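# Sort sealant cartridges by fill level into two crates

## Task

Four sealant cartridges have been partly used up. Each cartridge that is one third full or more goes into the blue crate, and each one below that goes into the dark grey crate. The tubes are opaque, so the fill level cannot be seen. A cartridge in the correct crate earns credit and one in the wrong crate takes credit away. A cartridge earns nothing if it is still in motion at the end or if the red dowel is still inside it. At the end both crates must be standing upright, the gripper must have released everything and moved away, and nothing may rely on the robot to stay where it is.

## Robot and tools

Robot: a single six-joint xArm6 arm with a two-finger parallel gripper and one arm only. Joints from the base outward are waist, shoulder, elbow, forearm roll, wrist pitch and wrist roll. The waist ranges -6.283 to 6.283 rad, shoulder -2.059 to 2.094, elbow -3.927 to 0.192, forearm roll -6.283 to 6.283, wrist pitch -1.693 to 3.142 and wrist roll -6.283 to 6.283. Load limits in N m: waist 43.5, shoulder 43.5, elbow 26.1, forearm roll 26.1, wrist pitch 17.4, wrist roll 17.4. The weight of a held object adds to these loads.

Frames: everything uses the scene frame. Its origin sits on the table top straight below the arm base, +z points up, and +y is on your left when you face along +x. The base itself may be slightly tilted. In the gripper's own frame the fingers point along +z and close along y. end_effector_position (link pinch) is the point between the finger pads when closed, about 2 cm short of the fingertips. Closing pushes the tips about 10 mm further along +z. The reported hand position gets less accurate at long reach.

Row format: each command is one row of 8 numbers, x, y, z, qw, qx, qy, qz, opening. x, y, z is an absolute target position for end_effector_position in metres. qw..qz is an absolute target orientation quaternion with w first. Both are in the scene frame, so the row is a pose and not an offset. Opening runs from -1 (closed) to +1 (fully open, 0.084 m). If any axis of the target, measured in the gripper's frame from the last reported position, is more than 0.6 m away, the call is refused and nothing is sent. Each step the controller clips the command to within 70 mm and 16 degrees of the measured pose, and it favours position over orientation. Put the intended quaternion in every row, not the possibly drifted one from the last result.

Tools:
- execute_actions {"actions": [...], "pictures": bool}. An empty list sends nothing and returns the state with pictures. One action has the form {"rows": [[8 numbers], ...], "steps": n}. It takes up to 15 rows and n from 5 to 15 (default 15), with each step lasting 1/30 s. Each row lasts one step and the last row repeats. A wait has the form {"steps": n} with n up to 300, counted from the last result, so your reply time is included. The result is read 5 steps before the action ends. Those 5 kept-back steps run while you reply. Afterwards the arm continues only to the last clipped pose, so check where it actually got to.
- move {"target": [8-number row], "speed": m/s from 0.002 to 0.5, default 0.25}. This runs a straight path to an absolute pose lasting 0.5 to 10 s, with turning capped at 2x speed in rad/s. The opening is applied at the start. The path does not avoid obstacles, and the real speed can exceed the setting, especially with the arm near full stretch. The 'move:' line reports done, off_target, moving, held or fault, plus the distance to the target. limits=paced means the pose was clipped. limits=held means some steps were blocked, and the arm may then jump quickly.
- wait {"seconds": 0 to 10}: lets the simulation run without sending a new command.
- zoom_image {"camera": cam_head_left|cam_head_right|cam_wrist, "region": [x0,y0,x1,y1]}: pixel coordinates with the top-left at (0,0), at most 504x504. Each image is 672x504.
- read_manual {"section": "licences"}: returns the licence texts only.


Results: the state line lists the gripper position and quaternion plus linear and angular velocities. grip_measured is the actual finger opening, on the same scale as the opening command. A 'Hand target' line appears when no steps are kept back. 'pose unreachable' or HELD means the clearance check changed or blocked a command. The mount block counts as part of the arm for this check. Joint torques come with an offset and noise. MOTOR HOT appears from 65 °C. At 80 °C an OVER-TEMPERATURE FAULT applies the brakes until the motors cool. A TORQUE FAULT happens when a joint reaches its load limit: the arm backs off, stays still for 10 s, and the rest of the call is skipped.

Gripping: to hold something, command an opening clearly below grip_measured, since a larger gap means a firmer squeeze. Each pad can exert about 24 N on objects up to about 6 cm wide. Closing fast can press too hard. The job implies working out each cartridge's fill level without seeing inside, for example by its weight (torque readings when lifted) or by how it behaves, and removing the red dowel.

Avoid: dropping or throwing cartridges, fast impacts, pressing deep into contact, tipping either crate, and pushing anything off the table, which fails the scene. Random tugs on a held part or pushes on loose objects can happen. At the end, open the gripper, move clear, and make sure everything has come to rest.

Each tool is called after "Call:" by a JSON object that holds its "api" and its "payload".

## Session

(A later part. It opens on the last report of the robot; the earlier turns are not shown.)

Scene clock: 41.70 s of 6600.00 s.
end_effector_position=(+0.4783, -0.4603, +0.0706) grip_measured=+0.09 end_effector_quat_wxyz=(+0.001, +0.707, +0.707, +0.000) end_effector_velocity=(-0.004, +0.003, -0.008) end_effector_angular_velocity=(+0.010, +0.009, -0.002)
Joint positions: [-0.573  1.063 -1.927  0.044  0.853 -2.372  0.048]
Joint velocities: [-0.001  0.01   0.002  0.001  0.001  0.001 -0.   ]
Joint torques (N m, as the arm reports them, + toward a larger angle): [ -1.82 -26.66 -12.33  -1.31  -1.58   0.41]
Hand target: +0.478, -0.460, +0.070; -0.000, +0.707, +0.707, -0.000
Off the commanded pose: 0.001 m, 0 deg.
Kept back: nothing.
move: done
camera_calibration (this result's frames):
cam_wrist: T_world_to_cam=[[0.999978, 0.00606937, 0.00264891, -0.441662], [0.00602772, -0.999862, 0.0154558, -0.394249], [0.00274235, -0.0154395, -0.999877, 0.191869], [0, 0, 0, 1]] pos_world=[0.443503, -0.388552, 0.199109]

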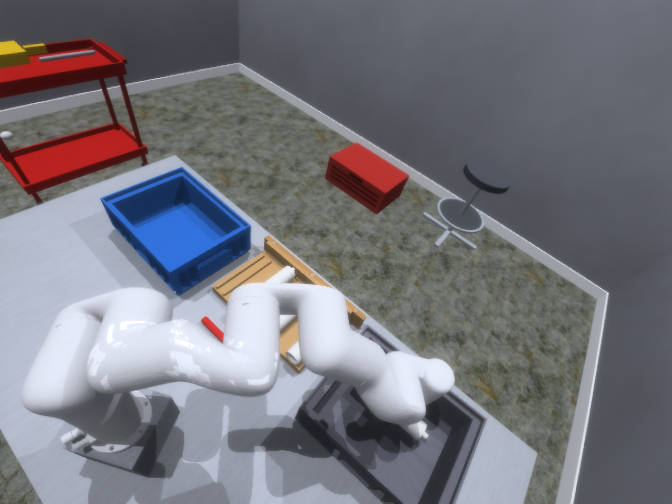

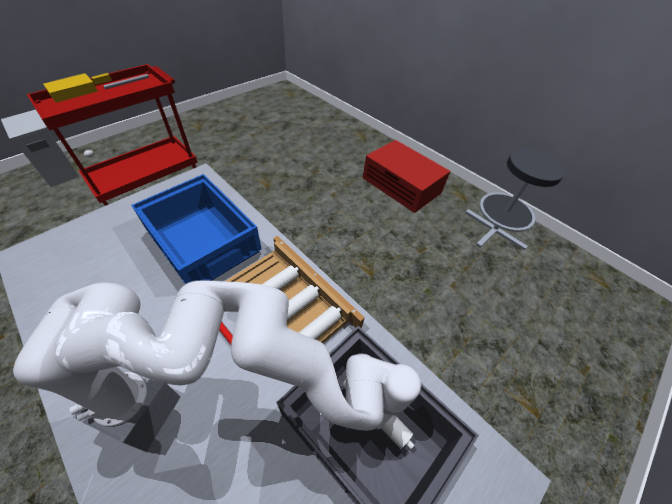

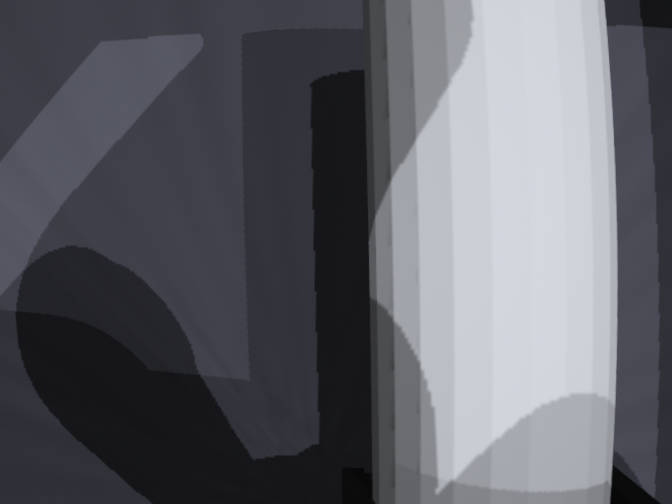

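Call:
{"api": "move", "payload": {"target": [0.478, -0.46, 0.055, 0, 0.7071, 0.7071, 0, -0.4], "speed": 0.03}}

Scene clock: 45.27 s of 6600.00 s.
end_effector_position=(+0.4781, -0.4601, +0.0552) grip_measured=+0.09 end_effector_quat_wxyz=(+0.000, +0.707, +0.707, +0.000) end_effector_velocity=(+0.002, -0.002, +0.003) end_effector_angular_velocity=(-0.005, -0.005, -0.000)
Joint positions: [-0.572  1.098 -1.945  0.044  0.836 -2.372  0.048]
Joint velocities: [ 0.    -0.001 -0.005  0.    -0.002  0.001 -0.   ]
Joint torques (N m, as the arm reports them, + toward a larger angle): [ -1.91 -25.9  -12.08  -0.99  -1.59   0.25]
Hand target: +0.478, -0.460, +0.055; +0.000, +0.707, +0.707, +0.000
Off the commanded pose: 0.000 m, 0 deg.
Kept back: nothing.
move: done
camera_calibration (this result's frames):
cam_wrist: T_world_to_cam=[[0.999981, 0.00587576, 0.00208763, -0.4415], [0.00584407, -0.999872, 0.0148747, -0.393692], [0.00217477, -0.0148622, -0.999887, 0.177022], [0, 0, 0, 1]] pos_world=[0.443408, -0.388417, 0.18378]

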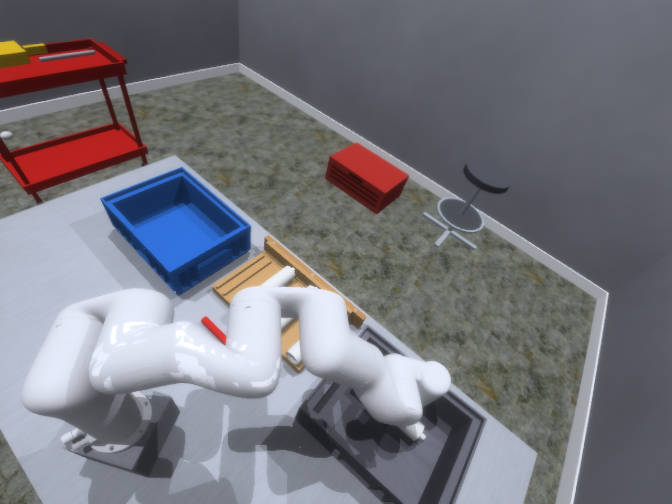

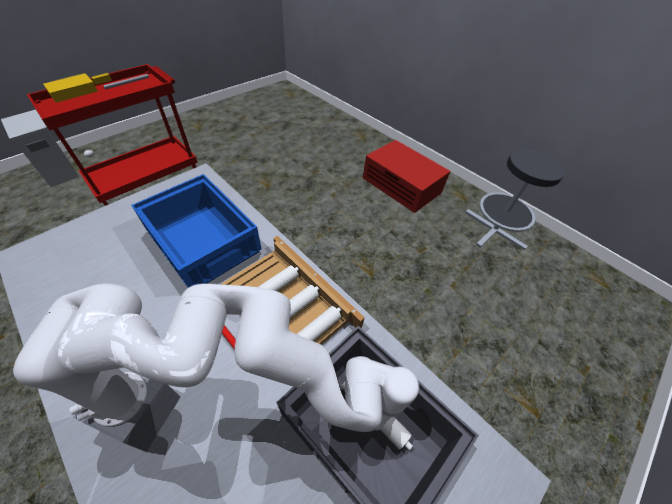

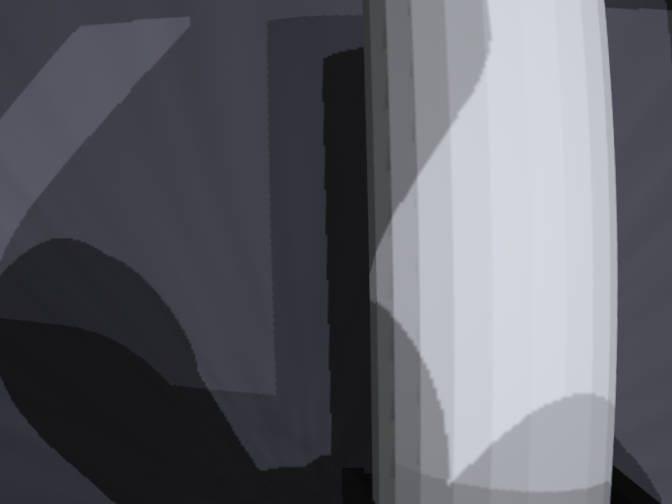

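Call:
{"api": "execute_actions", "payload": {"actions": [{"rows": [[0.478,-0.46,0.054,0,0.7071,0.7071,0,-0.4],[0.478,-0.46,0.053,0,0.7071,0.7071,0,-0.4],[0.478,-0.46,0.052,0,0.7071,0.7071,0,-0.4],[0.478,-0.46,0.051,0,0.7071,0.7071,0,-0.4],[0.478,-0.46,0.050,0,0.7071,0.7071,0,-0.4],[0.478,-0.46,0.049,0,0.7071,0.7071,0,-0.4],[0.478,-0.46,0.048,0,0.7071,0.7071,0,-0.4],[0.478,-0.46,0.047,0,0.7071,0.7071,0,-0.4]], "steps": 15}]}}

Call:
{"api": "execute_actions", "payload": {"actions": [{"steps": 12}]}}

Scene clock: 45.97 s of 6600.00 s.
end_effector_position=(+0.4777, -0.4598, +0.0479) grip_measured=+0.09 end_effector_quat_wxyz=(-0.000, +0.707, +0.707, -0.000) end_effector_velocity=(-0.003, +0.003, -0.023) end_effector_angular_velocity=(+0.009, +0.009, -0.002)
Joint positions: [-0.571  1.115 -1.953  0.045  0.829 -2.372  0.048]
Joint velocities: [ 0.001  0.049 -0.021  0.001 -0.015  0.001 -0.   ]
Joint torques (N m, as the arm reports them, + toward a larger angle): [ -1.65 -27.26 -12.6   -1.25  -1.85   0.25]
Steps of this call (steps 1 to 11: nothing new was sent; steps 12 to 21: the first 10 steps of this action). Readings (end_effector_position):
12: (+0.4780, -0.4600, +0.0550)
13: (+0.4781, -0.4601, +0.0549)
15: (+0.4782, -0.4602, +0.0539)
19: (+0.4779, -0.4599, +0.0498)
21: the state above

Scene clock: 46.37 s of 6600.00 s.
end_effector_position=(+0.4780, -0.4600, +0.0471) grip_measured=+0.09 end_effector_quat_wxyz=(+0.000, +0.707, +0.707, +0.000) end_effector_velocity=(-0.000, +0.000, -0.001) end_effector_angular_velocity=(+0.000, +0.001, -0.000)
Joint positions: [-0.571  1.118 -1.955  0.045  0.827 -2.372  0.048]
Joint velocities: [ 0.     0.001  0.    -0.001 -0.001  0.001  0.   ]
Joint torques (N m, as the arm reports them, + toward a larger angle): [ -1.77 -26.54 -12.22  -1.18  -1.5    0.19]
Hand target: +0.478, -0.460, +0.047; +0.000, +0.707, +0.707, +0.000
Off the commanded pose: 0.000 m, 0 deg.
Kept back: nothing.
Steps of this call (steps 1 to 5: the last 5 steps of your previous action; steps 6 to 12: nothing new was sent). Readings (end_effector_position):
1: (+0.4777, -0.4597, +0.0472)
2: (+0.4777, -0.4597, +0.0469)
4: (+0.4779, -0.4599, +0.0470)
8: (+0.4781, -0.4601, +0.0473)
12: the state above

There is no floor contact at this height yet, so I'll lower a little further.

Call:
{"api": "execute_actions", "payload": {"actions": [{"rows": [[0.478,-0.46,0.046,0,0.7071,0.7071,0,-0.4],[0.478,-0.46,0.045,0,0.7071,0.7071,0,-0.4],[0.478,-0.46,0.044,0,0.7071,0.7071,0,-0.4],[0.478,-0.46,0.043,0,0.7071,0.7071,0,-0.4],[0.478,-0.46,0.042,0,0.7071,0.7071,0,-0.4],[0.478,-0.46,0.041,0,0.7071,0.7071,0,-0.4]], "steps": 15}]}}

Call:
{"api": "execute_actions", "payload": {"actions": [{"steps": 10}], "pictures": true}}

Scene clock: 46.83 s of 6600.00 s.
end_effector_position=(+0.4797, -0.4617, +0.0450) grip_measured=+0.09 end_effector_quat_wxyz=(+0.003, +0.707, +0.707, +0.000) end_effector_velocity=(+0.002, -0.002, -0.002) end_effector_angular_velocity=(-0.005, -0.005, -0.001)
Joint positions: [-0.571  1.127 -1.966  0.045  0.822 -2.372  0.048]
Joint velocities: [-0.     0.012 -0.014 -0.    -0.006  0.001  0.   ]
Joint torques (N m, as the arm reports them, + toward a larger angle): [ -1.03 -19.55  -8.64  -1.01  -1.66   0.24]
Steps of this call (steps 1 to 4: nothing new was sent; steps 5 to 14: the first 10 steps of this action). Readings (end_effector_position):
5: (+0.4780, -0.4600, +0.0470)
6: (+0.4781, -0.4601, +0.0469)
8: (+0.4783, -0.4602, +0.0460)
12: (+0.4795, -0.4614, +0.0452)
14: the state above

Scene clock: 47.17 s of 6600.00 s.
end_effector_position=(+0.4796, -0.4615, +0.0441) grip_measured=+0.10 end_effector_quat_wxyz=(+0.003, +0.707, +0.707, +0.000) end_effector_velocity=(-0.000, +0.001, -0.003) end_effector_angular_velocity=(+0.000, +0.001, -0.001)
Joint positions: [-0.571  1.129 -1.966  0.045  0.821 -2.372  0.048]
Joint velocities: [ 0.001  0.004  0.001 -0.    -0.004  0.001  0.   ]
Joint torques (N m, as the arm reports them, + toward a larger angle): [ -1.2  -14.25  -6.29  -1.1   -1.48   0.37]
Hand target: +0.478, -0.460, +0.041; -0.000, +0.707, +0.707, +0.000
Off the commanded pose: 0.004 m, 0 deg.
Kept back: nothing.
Steps of this call (steps 1 to 5: the last 5 steps of your previous action; steps 6 to 10: nothing new was sent). Readings (end_effector_position):
1: (+0.4798, -0.4617, +0.0449)
2: (+0.4798, -0.4617, +0.0448)
4: (+0.4797, -0.4617, +0.0446)
8: (+0.4796, -0.4616, +0.0443)
10: the state above
camera_calibration (this result's frames):
cam_wrist: T_world_to_cam=[[0.999964, 0.00595564, 0.0059817, -0.443098], [0.00584252, -0.999807, 0.0187536, -0.395131], [0.00609224, -0.018718, -0.999806, 0.162256], [0, 0, 0, 1]] pos_world=[0.444402, -0.389379, 0.172286]

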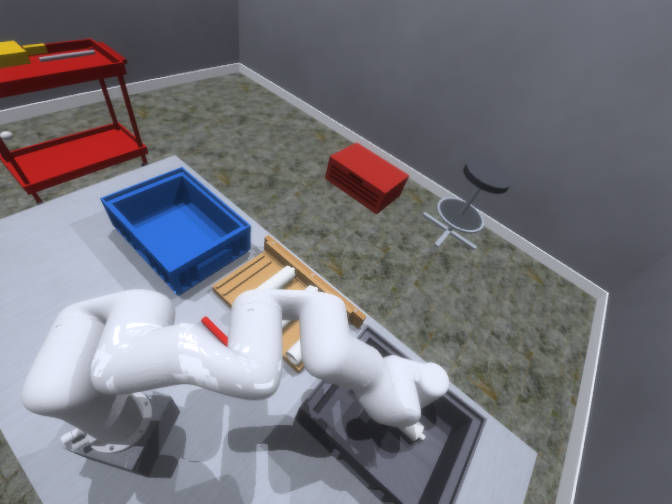

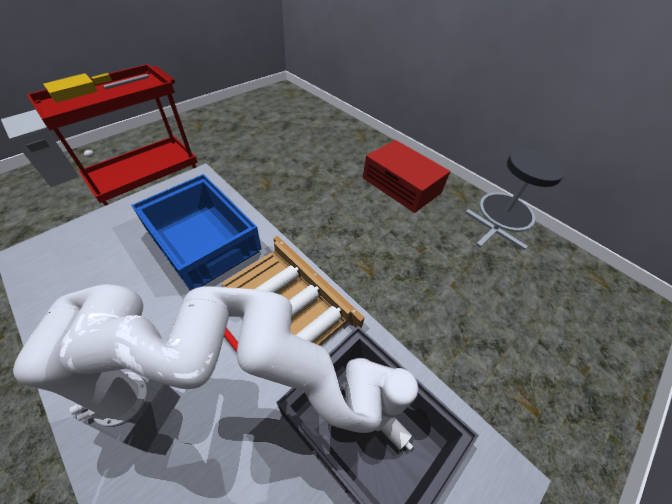

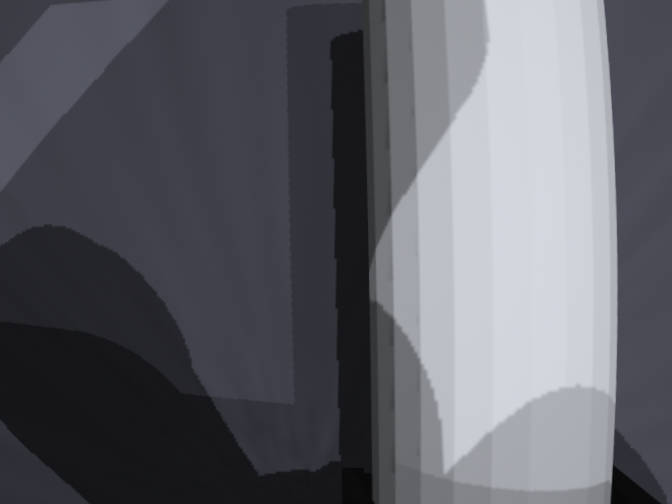

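Contact with the floor is at z≈0.046. Relieving the pressure and releasing.

Call:
{"api": "execute_actions", "payload": {"actions": [{"rows": [[0.478,-0.46,0.046,0,0.7071,0.7071,0,-0.2],[0.478,-0.46,0.046,0,0.7071,0.7071,0,0.0],[0.478,-0.46,0.046,0,0.7071,0.7071,0,0.08],[0.478,-0.46,0.046,0,0.7071,0.7071,0,0.12],[0.478,-0.46,0.046,0,0.7071,0.7071,0,0.16],[0.478,-0.46,0.046,0,0.7071,0.7071,0,0.2],[0.478,-0.46,0.046,0,0.7071,0.7071,0,0.25],[0.478,-0.46,0.046,0,0.7071,0.7071,0,0.3],[0.478,-0.46,0.046,0,0.7071,0.7071,0,0.36],[0.478,-0.46,0.046,0,0.7071,0.7071,0,0.42],[0.478,-0.46,0.046,0,0.7071,0.7071,0,0.48]], "steps": 13}]}}

Call:
{"api": "move", "payload": {"target": [0.478, -0.44, 0.2, 0, 0.7071, 0.7071, 0, 0.48], "speed": 0.25}}

Scene clock: 47.77 s of 6600.00 s.
end_effector_position=(+0.4737, -0.4565, +0.0389) grip_measured=+0.25 end_effector_quat_wxyz=(-0.007, +0.707, +0.707, -0.000) end_effector_velocity=(+0.010, -0.034, +0.047) end_effector_angular_velocity=(-0.053, -0.052, -0.022)
Joint positions: [-0.572  1.127 -1.951  0.045  0.827 -2.372  0.055]
Joint velocities: [-0.029 -0.052 -0.034 -0.002  0.013 -0.003  0.06 ]
Joint torques (N m, as the arm reports them, + toward a larger angle): [  1.08 -21.57  -9.75  -1.04  -1.2    0.26]
Steps of this call (steps 1 to 10: nothing new was sent; steps 11 to 18: the first 8 steps of this action). Readings (end_effector_position):
11: (+0.4794, -0.4612, +0.0436)
12: (+0.4792, -0.4611, +0.0440)
14: (+0.4782, -0.4602, +0.0442)
18: the state above

Scene clock: 49.40 s of 6600.00 s.
end_effector_position=(+0.4775, -0.4396, +0.1989) grip_measured=+0.47 end_effector_quat_wxyz=(-0.001, +0.707, +0.707, -0.000) end_effector_velocity=(+0.004, -0.004, +0.012) end_effector_angular_velocity=(-0.015, -0.016, -0.001)
Joint positions: [-0.558  0.77  -1.799  0.038  1.021 -2.349  0.064]
Joint velocities: [-0.    -0.013 -0.008  0.001 -0.001  0.001  0.   ]
Joint torques (N m, as the arm reports them, + toward a larger angle): [ -1.77 -24.06 -12.58  -1.21  -1.47   0.24]
Hand target: +0.478, -0.440, +0.200; +0.000, +0.707, +0.707, -0.000
Off your previous action's commanded pose: 0.007 m, 1 deg at its last step (step 5 of this call).
Off the commanded pose: 0.001 m, 0 deg.
Kept back: nothing.
move: done
camera_calibration (this result's frames):
cam_wrist: T_world_to_cam=[[0.999984, 0.00563227, 0.000422585, -0.441138], [0.0056261, -0.999894, 0.0134037, -0.375002], [0.000498034, -0.0134011, -0.99991, 0.322467], [0, 0, 0, 1]] pos_world=[0.44308, -0.368157, 0.327651]

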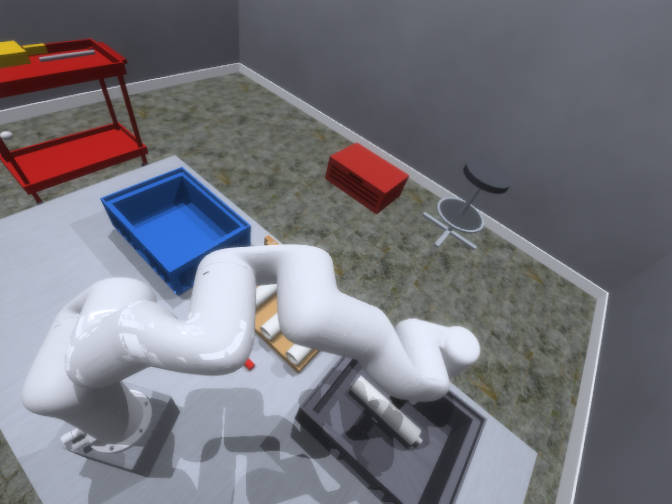

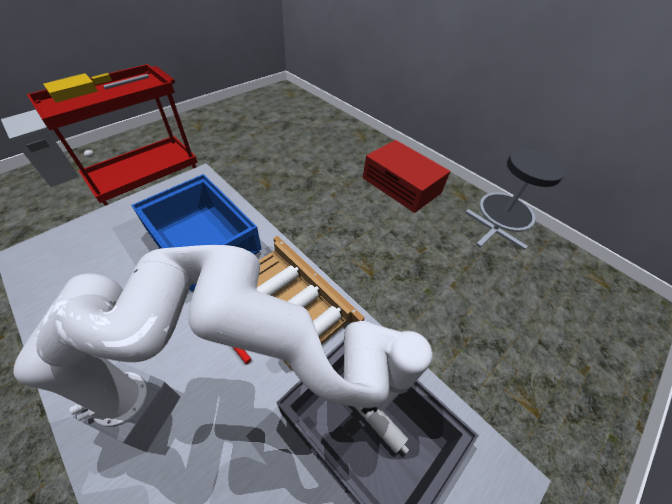

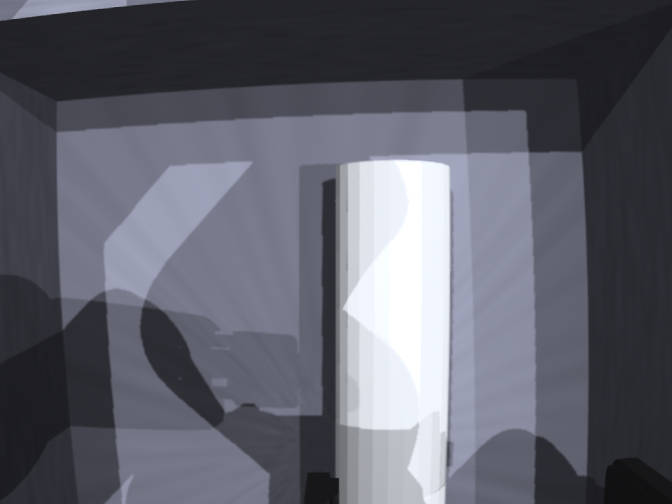

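Call:
{"api": "move", "payload": {"target": [0.512, -0.16, 0.19, 0, 0, 1, 0, 0.7], "speed": 0.45}}

Scene clock: 52.10 s of 6600.00 s.
end_effector_position=(+0.5133, -0.1603, +0.1899) grip_measured=+0.70 end_effector_quat_wxyz=(+0.000, +0.001, +1.000, +0.000) end_effector_velocity=(+0.000, +0.002, -0.000) end_effector_angular_velocity=(+0.001, +0.000, +0.011)
Joint positions: [-0.114  0.394 -1.171  0.037  0.753 -3.481  0.073]
Joint velocities: [ 0.004 -0.001  0.002  0.001 -0.    -0.008 -0.   ]
Joint torques (N m, as the arm reports them, + toward a larger angle): [ -1.11 -18.87 -11.42  -1.24  -1.48   0.23]
Hand target: +0.513, -0.160, +0.190; +0.000, -0.000, +1.000, +0.000
Off the commanded pose: 0.001 m, 0 deg.
Kept back: nothing.
move: done
camera_calibration (this result's frames):
cam_wrist: T_world_to_cam=[[-0.00470371, 0.999986, 0.00255464, 0.196167], [0.999871, 0.00466395, 0.0153545, -0.445428], [0.0153423, 0.00262654, -0.999879, 0.312107], [0, 0, 0, 1]] pos_world=[0.441505, -0.194906, 0.318407]

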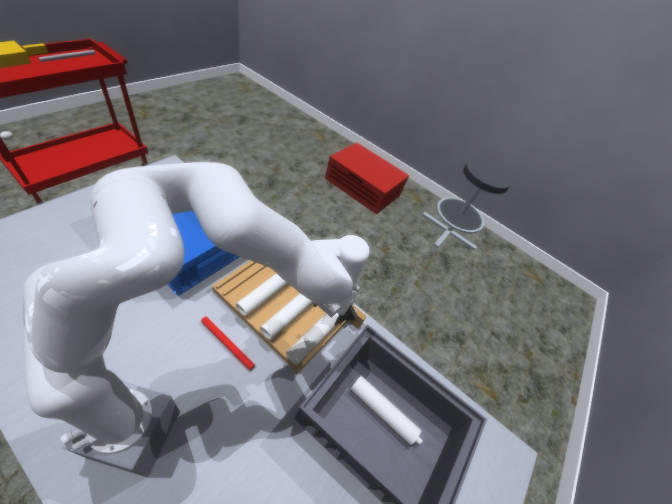

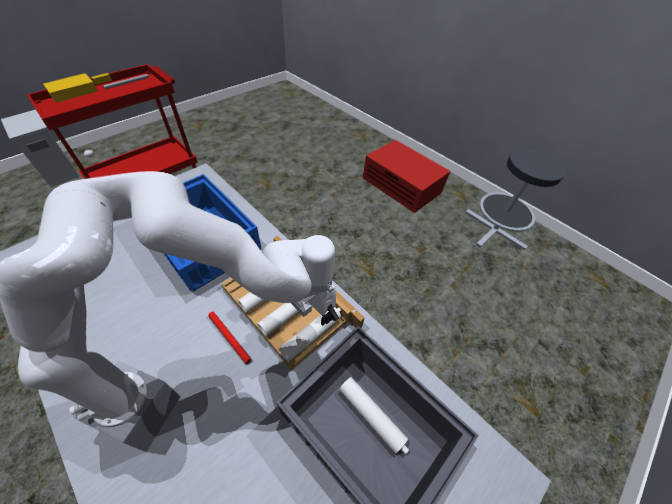

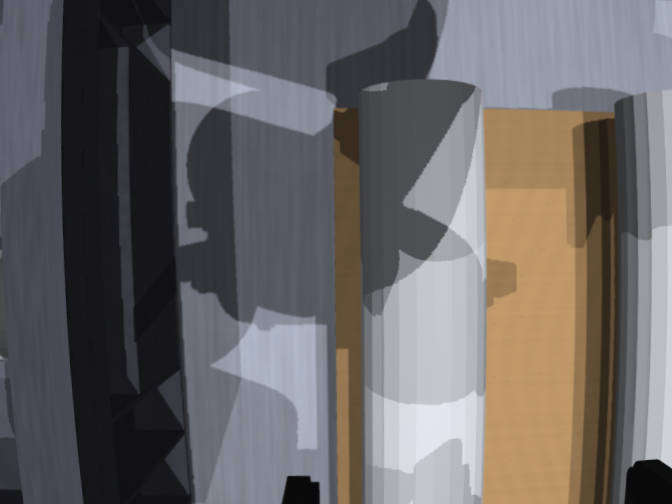

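Call:
{"api": "move", "payload": {"target": [0.512, -0.1565, 0.062, 0, 0, 1, 0, 0.7], "speed": 0.2}}

Scene clock: 53.47 s of 6600.00 s.
end_effector_position=(+0.5127, -0.1567, +0.0625) grip_measured=+0.70 end_effector_quat_wxyz=(+0.001, -0.000, +1.000, -0.000) end_effector_velocity=(-0.004, +0.001, -0.006) end_effector_angular_velocity=(+0.003, +0.009, -0.000)
Joint positions: [-0.099  0.683 -1.19   0.053  0.482 -3.487  0.073]
Joint velocities: [ 0.     0.009  0.004 -0.    -0.003  0.001 -0.   ]
Joint torques (N m, as the arm reports them, + toward a larger angle): [ -0.93 -21.13  -9.58  -0.98  -1.52   0.22]
Hand target: +0.512, -0.157, +0.062; +0.000, -0.000, +1.000, +0.000
Off the commanded pose: 0.001 m, 0 deg.
Kept back: nothing.
move: done
camera_calibration (this result's frames):
cam_wrist: T_world_to_cam=[[-0.00597396, 0.999981, 0.00166118, 0.19359], [0.999854, 0.00594658, 0.016028, -0.442732], [0.0160179, 0.00175669, -0.99987, 0.184277], [0, 0, 0, 1]] pos_world=[0.440872, -0.191277, 0.191027]

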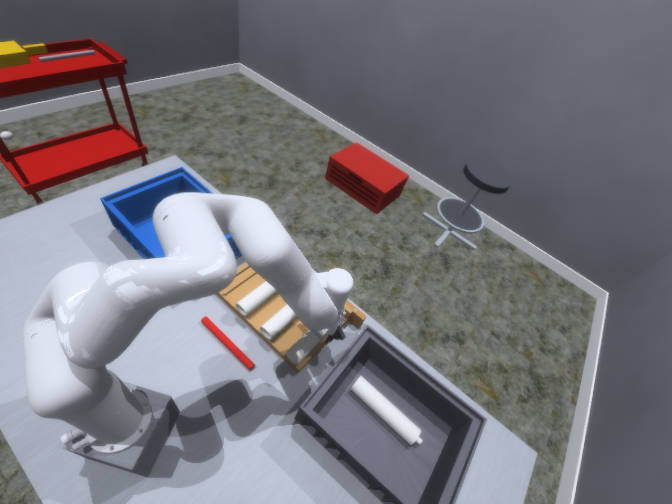

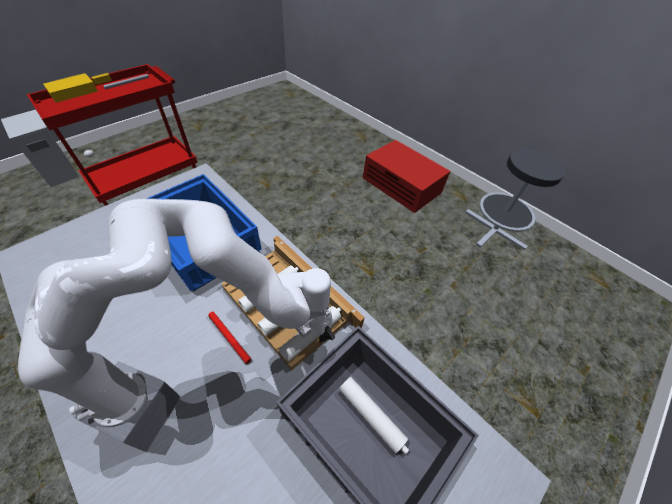

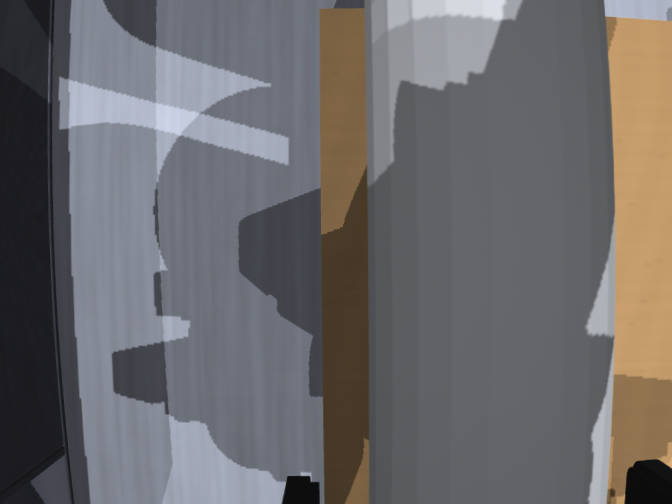

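The gripper is well centred on tube 4. Closing and lifting.

Call:
{"api": "execute_actions", "payload": {"actions": [{"rows": [[0.512,-0.1565,0.062,0,0,1,0,0.6],[0.512,-0.1565,0.062,0,0,1,0,0.5],[0.512,-0.1565,0.062,0,0,1,0,0.41],[0.512,-0.1565,0.062,0,0,1,0,0.33],[0.512,-0.1565,0.062,0,0,1,0,0.26],[0.512,-0.1565,0.062,0,0,1,0,0.2],[0.512,-0.1565,0.062,0,0,1,0,0.15],[0.512,-0.1565,0.062,0,0,1,0,0.11],[0.512,-0.1565,0.062,0,0,1,0,0.07],[0.512,-0.1565,0.062,0,0,1,0,0.03],[0.512,-0.1565,0.062,0,0,1,0,-0.05],[0.512,-0.1565,0.062,0,0,1,0,-0.2],[0.512,-0.1565,0.062,0,0,1,0,-0.4]], "steps": 13}]}}

Call:
{"api": "move", "payload": {"target": [0.512, -0.15, 0.215, 0, 0, 1, 0, -0.6], "speed": 0.2}}

Scene clock: 53.93 s of 6600.00 s.
end_effector_position=(+0.5121, -0.1567, +0.0621) grip_measured=+0.14 end_effector_quat_wxyz=(+0.000, +0.000, +1.000, -0.000) end_effector_velocity=(+0.007, -0.014, +0.007) end_effector_angular_velocity=(-0.012, -0.026, -0.015)
Joint positions: [-0.099  0.684 -1.189  0.053  0.481 -3.487  0.05 ]
Joint velocities: [-0.021 -0.006 -0.011 -0.007 -0.011  0.001 -0.058]
Joint torques (N m, as the arm reports them, + toward a larger angle): [  0.38 -20.18  -8.9   -0.61  -1.35   0.34]
Steps of this call (steps 1 to 6: nothing new was sent; steps 7 to 14: the first 8 steps of this action). Readings (end_effector_position):
7: (+0.5123, -0.1565, +0.0620)
8: (+0.5122, -0.1565, +0.0620)
10: (+0.5121, -0.1565, +0.0620)
14: the state above

Scene clock: 55.40 s of 6600.00 s.
end_effector_position=(+0.5112, -0.1498, +0.2142) grip_measured=+0.10 end_effector_quat_wxyz=(-0.001, +0.000, +1.000, +0.000) end_effector_velocity=(+0.005, -0.002, +0.009) end_effector_angular_velocity=(-0.006, -0.017, +0.001)
Joint positions: [-0.098  0.335 -1.164  0.034  0.807 -3.462  0.049]
Joint velocities: [-0.    -0.01  -0.01  -0.001  0.002  0.     0.   ]
Joint torques (N m, as the arm reports them, + toward a larger angle): [ -1.45 -20.28 -13.07  -1.31  -1.83   0.36]
Hand target: +0.512, -0.150, +0.215; -0.000, +0.000, +1.000, -0.000
Off your previous action's commanded pose: 0.001 m, 0 deg at its last step (step 5 of this call).
Off the commanded pose: 0.001 m, 0 deg.
Kept back: nothing.
move: done
camera_calibration (this result's frames):
cam_wrist: T_world_to_cam=[[-0.00565762, 0.999981, 0.00235032, 0.186195], [0.999904, 0.00562738, 0.0126793, -0.443103], [0.0126658, 0.00242183, -0.999917, 0.337726], [0, 0, 0, 1]] pos_world=[0.439837, -0.184516, 0.342879]

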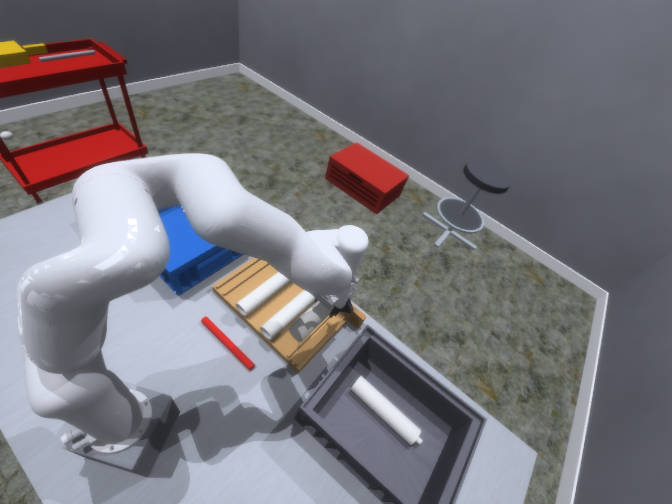

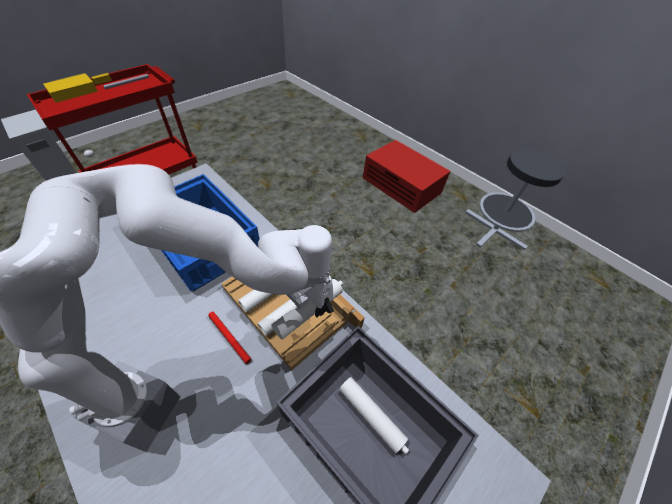

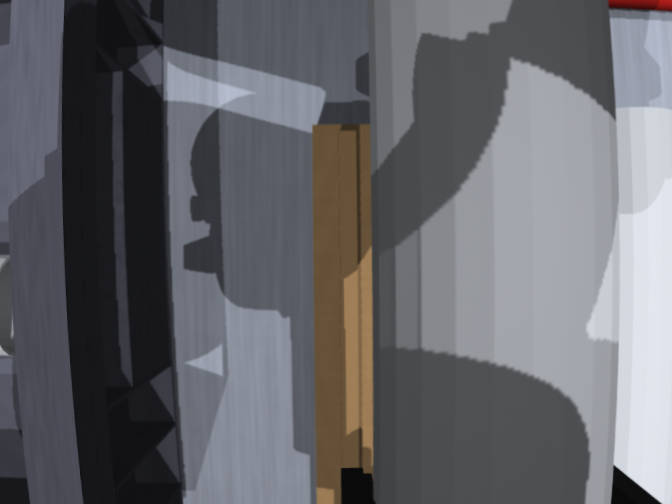

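Call:
{"api": "move", "payload": {"target": [0.48, 0.44, 0.215, 0, -0.7071, 0.7071, 0, -0.6], "speed": 0.35}}

Scene clock: 58.50 s of 6600.00 s.
end_effector_position=(+0.4818, +0.4405, +0.2152) grip_measured=+0.10 end_effector_quat_wxyz=(-0.001, +0.707, -0.707, -0.001) end_effector_velocity=(-0.001, +0.003, -0.000) end_effector_angular_velocity=(-0.002, +0.001, +0.006)
Joint positions: [ 0.944  0.714 -1.789 -0.009  1.04  -3.963  0.049]
Joint velocities: [ 0.005  0.008 -0.013 -0.001  0.008 -0.001 -0.   ]
Joint torques (N m, as the arm reports them, + toward a larger angle): [ -0.25 -26.27 -13.99  -1.32  -2.     0.29]
Hand target: +0.482, +0.441, +0.215; -0.001, +0.707, -0.707, -0.001
Off the commanded pose: 0.002 m, 0 deg.
Kept back: nothing.
move: done
camera_calibration (this result's frames):
cam_wrist: T_world_to_cam=[[-0.999987, -0.00481511, 0.00148075, 0.51755], [-0.00478937, 0.999845, 0.0169188, -0.371854], [-0.00156198, 0.0169115, -0.999856, 0.338164], [0, 0, 0, 1]] pos_world=[0.51629, 0.368569, 0.34364]

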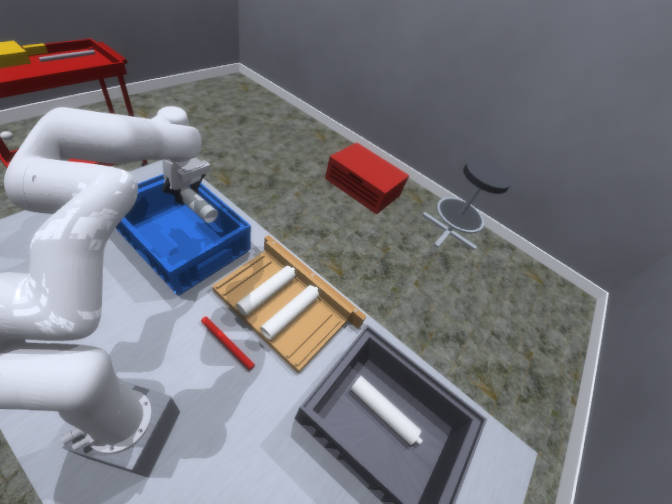

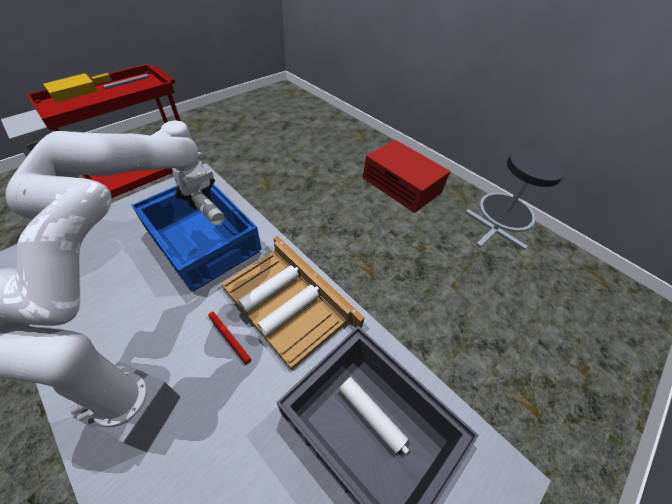

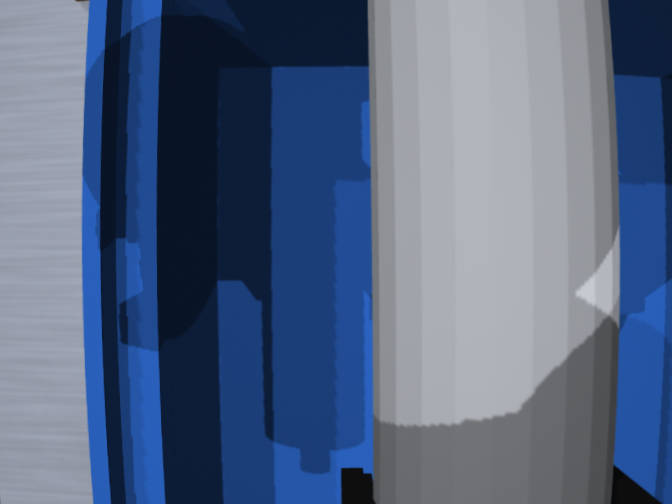

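Call:
{"api": "move", "payload": {"target": [0.49, 0.44, 0.056, 0, -0.7071, 0.7071, 0, -0.6], "speed": 0.17}}

Call:
{"api": "execute_actions", "payload": {"actions": [{"rows": [[0.49,0.44,0.055,0,-0.7071,0.7071,0,-0.6],[0.49,0.44,0.054,0,-0.7071,0.7071,0,-0.6],[0.49,0.44,0.053,0,-0.7071,0.7071,0,-0.6],[0.49,0.44,0.052,0,-0.7071,0.7071,0,-0.6],[0.49,0.44,0.051,0,-0.7071,0.7071,0,-0.6],[0.49,0.44,0.050,0,-0.7071,0.7071,0,-0.6],[0.49,0.44,0.049,0,-0.7071,0.7071,0,-0.6]], "steps": 15}]}}

Scene clock: 60.33 s of 6600.00 s.
end_effector_position=(+0.4904, +0.4404, +0.0567) grip_measured=+0.10 end_effector_quat_wxyz=(-0.001, +0.707, -0.707, -0.000) end_effector_velocity=(-0.006, -0.005, -0.011) end_effector_angular_velocity=(-0.016, +0.017, +0.001)
Joint positions: [ 0.933  1.029 -1.86  -0.012  0.797 -3.971  0.049]
Joint velocities: [ 0.     0.012  0.007 -0.001  0.005  0.    -0.   ]
Joint torques (N m, as the arm reports them, + toward a larger angle): [ -0.3  -27.36 -12.91  -1.27  -1.81   0.29]
Hand target: +0.490, +0.440, +0.056; +0.000, +0.707, -0.707, -0.000
Off the commanded pose: 0.001 m, 0 deg.
Kept back: nothing.
move: done
camera_calibration (this result's frames):
cam_wrist: T_world_to_cam=[[-0.999981, -0.00601395, 0.000986071, 0.527013], [-0.00599783, 0.99986, 0.0156063, -0.368363], [-0.00107979, 0.0156001, -0.999878, 0.180007], [0, 0, 0, 1]] pos_world=[0.524988, 0.368672, 0.185215]

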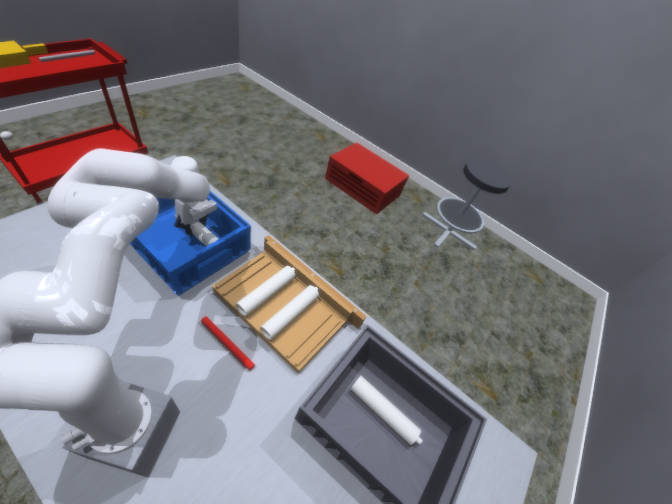

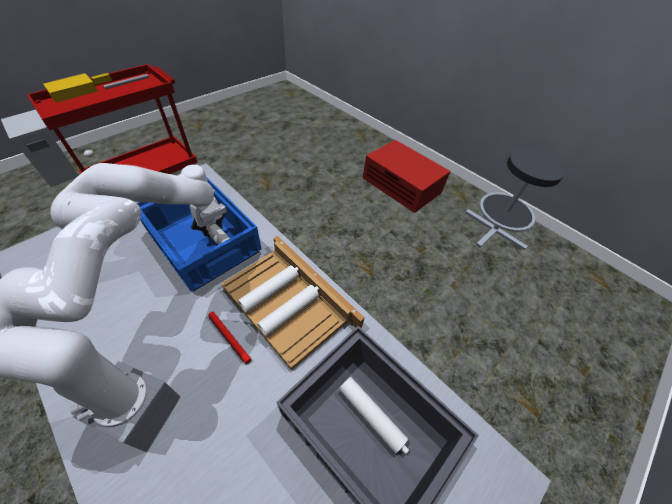

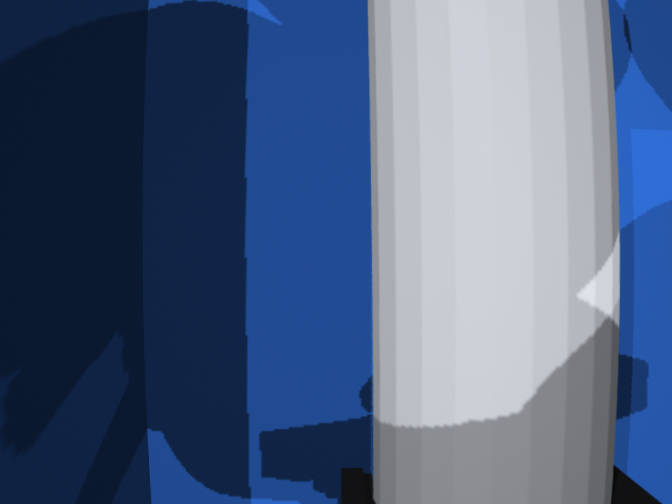

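Scene clock: 60.67 s of 6600.00 s.
end_effector_position=(+0.4897, +0.4397, +0.0493) grip_measured=+0.10 end_effector_quat_wxyz=(+0.001, +0.707, -0.707, -0.000) end_effector_velocity=(-0.003, -0.003, -0.017) end_effector_angular_velocity=(-0.009, +0.010, +0.001)
Joint positions: [ 0.933  1.044 -1.866 -0.012  0.789 -3.971  0.049]
Joint velocities: [-0.001  0.034 -0.011 -0.    -0.009 -0.001 -0.   ]
Joint torques (N m, as the arm reports them, + toward a larger angle): [ -0.35 -28.57 -13.18  -1.13  -1.91   0.3 ]
Steps of this call (steps 1 to 10: the first 10 steps of this action). Readings (end_effector_position):
1: (+0.4903, +0.4403, +0.0563)
2: (+0.4902, +0.4402, +0.0560)
4: (+0.4903, +0.4403, +0.0550)
8: (+0.4900, +0.4400, +0.0510)
10: the state above

Call:
{"api": "execute_actions", "payload": {"actions": [{"rows": [[0.49,0.44,0.0485,0,-0.7071,0.7071,0,-0.6],[0.49,0.44,0.048,0,-0.7071,0.7071,0,-0.6],[0.49,0.44,0.0475,0,-0.7071,0.7071,0,-0.6],[0.49,0.44,0.047,0,-0.7071,0.7071,0,-0.6],[0.49,0.44,0.0465,0,-0.7071,0.7071,0,-0.6],[0.49,0.44,0.046,0,-0.7071,0.7071,0,-0.6]], "steps": 15}]}}

Scene clock: 61.17 s of 6600.00 s.
end_effector_position=(+0.4898, +0.4398, +0.0459) grip_measured=+0.10 end_effector_quat_wxyz=(+0.000, +0.707, -0.707, -0.000) end_effector_velocity=(+0.001, +0.001, -0.003) end_effector_angular_velocity=(+0.003, -0.004, +0.001)
Joint positions: [ 0.933  1.053 -1.871 -0.012  0.785 -3.971  0.049]
Joint velocities: [ 0.     0.008 -0.006 -0.    -0.007 -0.001 -0.   ]
Joint torques (N m, as the arm reports them, + toward a larger angle): [ -0.2  -27.81 -13.16  -1.09  -1.8    0.18]
Off your previous action's commanded pose: 0.000 m, 0 deg at its last step (step 5 of this call).
Steps of this call (steps 1 to 5: the last 5 steps of your previous action; steps 6 to 15: the first 10 steps of this action). Readings (end_effector_position):
6: (+0.4901, +0.4401, +0.0493)
7: (+0.4902, +0.4402, +0.0493)
9: (+0.4903, +0.4402, +0.0487)
13: (+0.4899, +0.4399, +0.0465)
15: the state above

Call:
{"api": "execute_actions", "payload": {"actions": [{"rows": [[0.49,0.44,0.0455,0,-0.7071,0.7071,0,-0.6],[0.49,0.44,0.045,0,-0.7071,0.7071,0,-0.5],[0.49,0.44,0.0445,0,-0.7071,0.7071,0,-0.4],[0.49,0.44,0.0445,0,-0.7071,0.7071,0,-0.3],[0.49,0.44,0.0445,0,-0.7071,0.7071,0,-0.15],[0.49,0.44,0.0445,0,-0.7071,0.7071,0,0.0],[0.49,0.44,0.0445,0,-0.7071,0.7071,0,0.08],[0.49,0.44,0.0445,0,-0.7071,0.7071,0,0.12],[0.49,0.44,0.0445,0,-0.7071,0.7071,0,0.15],[0.49,0.44,0.0445,0,-0.7071,0.7071,0,0.18],[0.49,0.44,0.0445,0,-0.7071,0.7071,0,0.23],[0.49,0.44,0.0445,0,-0.7071,0.7071,0,0.29],[0.49,0.44,0.0445,0,-0.7071,0.7071,0,0.35],[0.49,0.44,0.0445,0,-0.7071,0.7071,0,0.41],[0.49,0.44,0.0445,0,-0.7071,0.7071,0,0.46]], "steps": 15}]}}

Call:
{"api": "move", "payload": {"target": [0.49, 0.42, 0.195, 0, -0.7071, 0.7071, 0, 0.46], "speed": 0.25}}

Scene clock: 61.83 s of 6600.00 s.
end_effector_position=(+0.4905, +0.4404, +0.0454) grip_measured=+0.14 end_effector_quat_wxyz=(-0.001, +0.707, -0.707, +0.000) end_effector_velocity=(+0.000, +0.000, -0.002) end_effector_angular_velocity=(+0.002, -0.001, -0.000)
Joint positions: [ 0.933  1.056 -1.874 -0.012  0.783 -3.971  0.05 ]
Joint velocities: [-0.     0.005 -0.002  0.    -0.006 -0.     0.04 ]
Joint torques (N m, as the arm reports them, + toward a larger angle): [ -0.4  -26.07 -11.89  -1.32  -1.66   0.27]
Off your previous action's commanded pose: 0.000 m, 0 deg at its last step (step 5 of this call).
Steps of this call (steps 1 to 5: the last 5 steps of your previous action; steps 6 to 10: nothing new was sent; steps 11 to 20: the first 10 steps of this action). Readings (end_effector_position):
11: (+0.4900, +0.4400, +0.0460)
12: (+0.4901, +0.4401, +0.0459)
14: (+0.4902, +0.4401, +0.0456)
18: (+0.4905, +0.4404, +0.0455)
20: the state above

Scene clock: 63.40 s of 6600.00 s.
end_effector_position=(+0.4895, +0.4196, +0.1940) grip_measured=+0.45 end_effector_quat_wxyz=(+0.001, +0.707, -0.707, -0.000) end_effector_velocity=(+0.004, +0.003, +0.010) end_effector_angular_velocity=(+0.012, -0.013, -0.001)
Joint positions: [ 0.912  0.714 -1.727 -0.01   0.981 -3.995  0.063]
Joint velocities: [-0.    -0.012 -0.007  0.001  0.001  0.     0.   ]
Joint torques (N m, as the arm reports them, + toward a larger angle): [ -0.19 -23.93 -12.78  -1.4   -1.6    0.3 ]
Hand target: +0.490, +0.420, +0.195; +0.000, +0.707, -0.707, +0.000
Off your previous action's commanded pose: 0.001 m, 0 deg at its last step (step 5 of this call).
Off the commanded pose: 0.001 m, 0 deg.
Kept back: nothing.
move: done
camera_calibration (this result's frames):
cam_wrist: T_world_to_cam=[[-0.999978, -0.00584075, 0.0032493, 0.525244], [-0.00579671, 0.999893, 0.0134029, -0.349416], [-0.00332724, 0.0133838, -0.999905, 0.319679], [0, 0, 0, 1]] pos_world=[0.52427, 0.348168, 0.322625]

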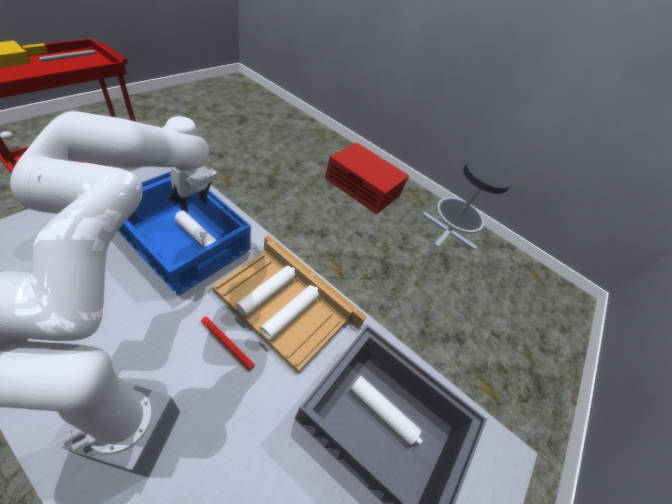

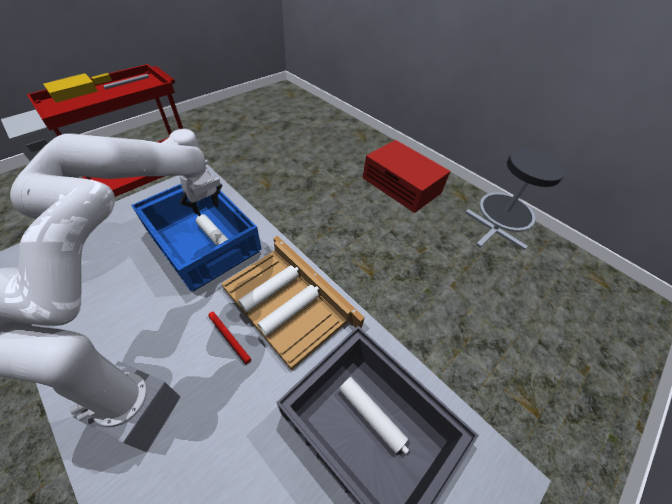

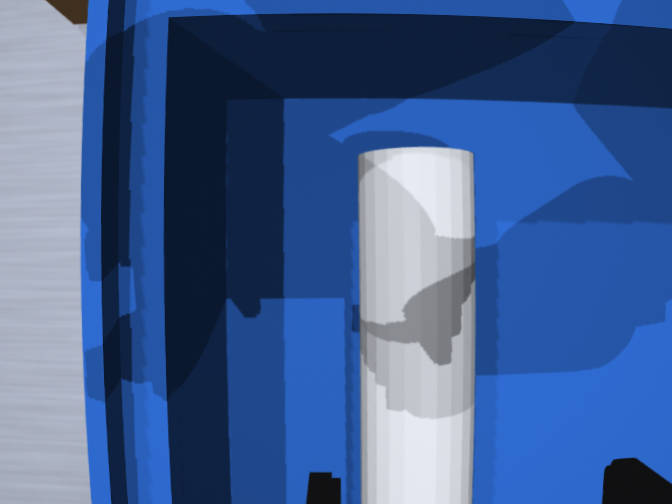

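Call:
{"api": "move", "payload": {"target": [0.51, 0.064, 0.175, 0, 0, 1, 0, 0.7], "speed": 0.45}}

Scene clock: 65.90 s of 6600.00 s.
end_effector_position=(+0.5093, +0.0640, +0.1750) grip_measured=+0.70 end_effector_quat_wxyz=(+0.000, -0.001, +1.000, -0.001) end_effector_velocity=(-0.001, -0.003, -0.001) end_effector_angular_velocity=(-0.000, +0.003, -0.008)
Joint positions: [ 0.32   0.342 -1.05   0.018  0.676 -3.037  0.073]
Joint velocities: [-0.005  0.     0.001  0.001  0.002  0.003  0.   ]
Joint torques (N m, as the arm reports them, + toward a larger angle): [ -0.87 -18.3  -11.05  -1.19  -1.39   0.32]
Hand target: +0.509, +0.064, +0.175; +0.000, -0.000, +1.000, -0.001
Off the commanded pose: 0.001 m, 0 deg.
Kept back: nothing.
move: done
camera_calibration (this result's frames):
cam_wrist: T_world_to_cam=[[-0.00741888, 0.999972, 0.000892701, -0.0264177], [0.999861, 0.00740471, 0.014941, -0.442372], [0.0149339, 0.00100342, -0.999888, 0.296969], [0, 0, 0, 1]] pos_world=[0.437679, 0.0293946, 0.303569]

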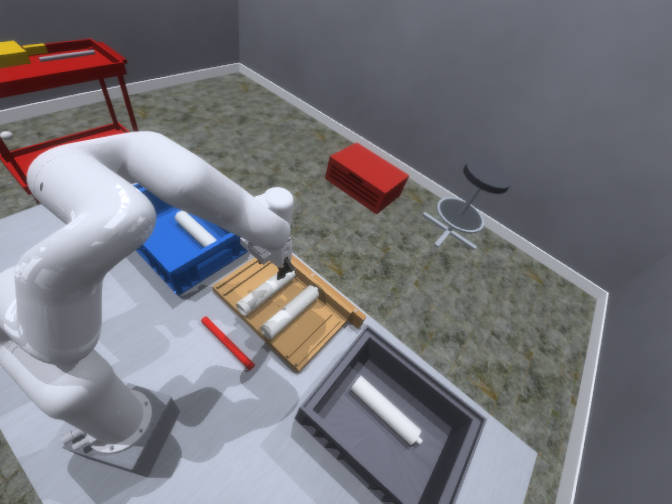

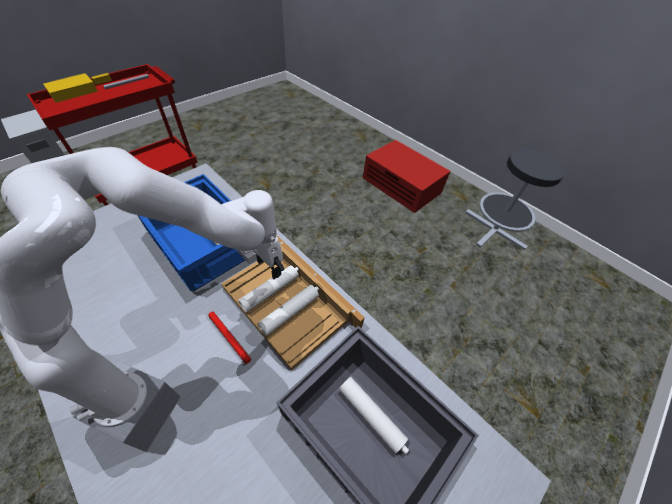

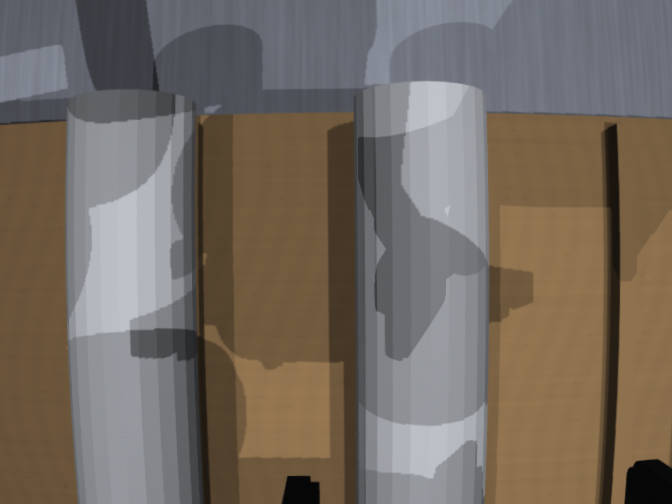

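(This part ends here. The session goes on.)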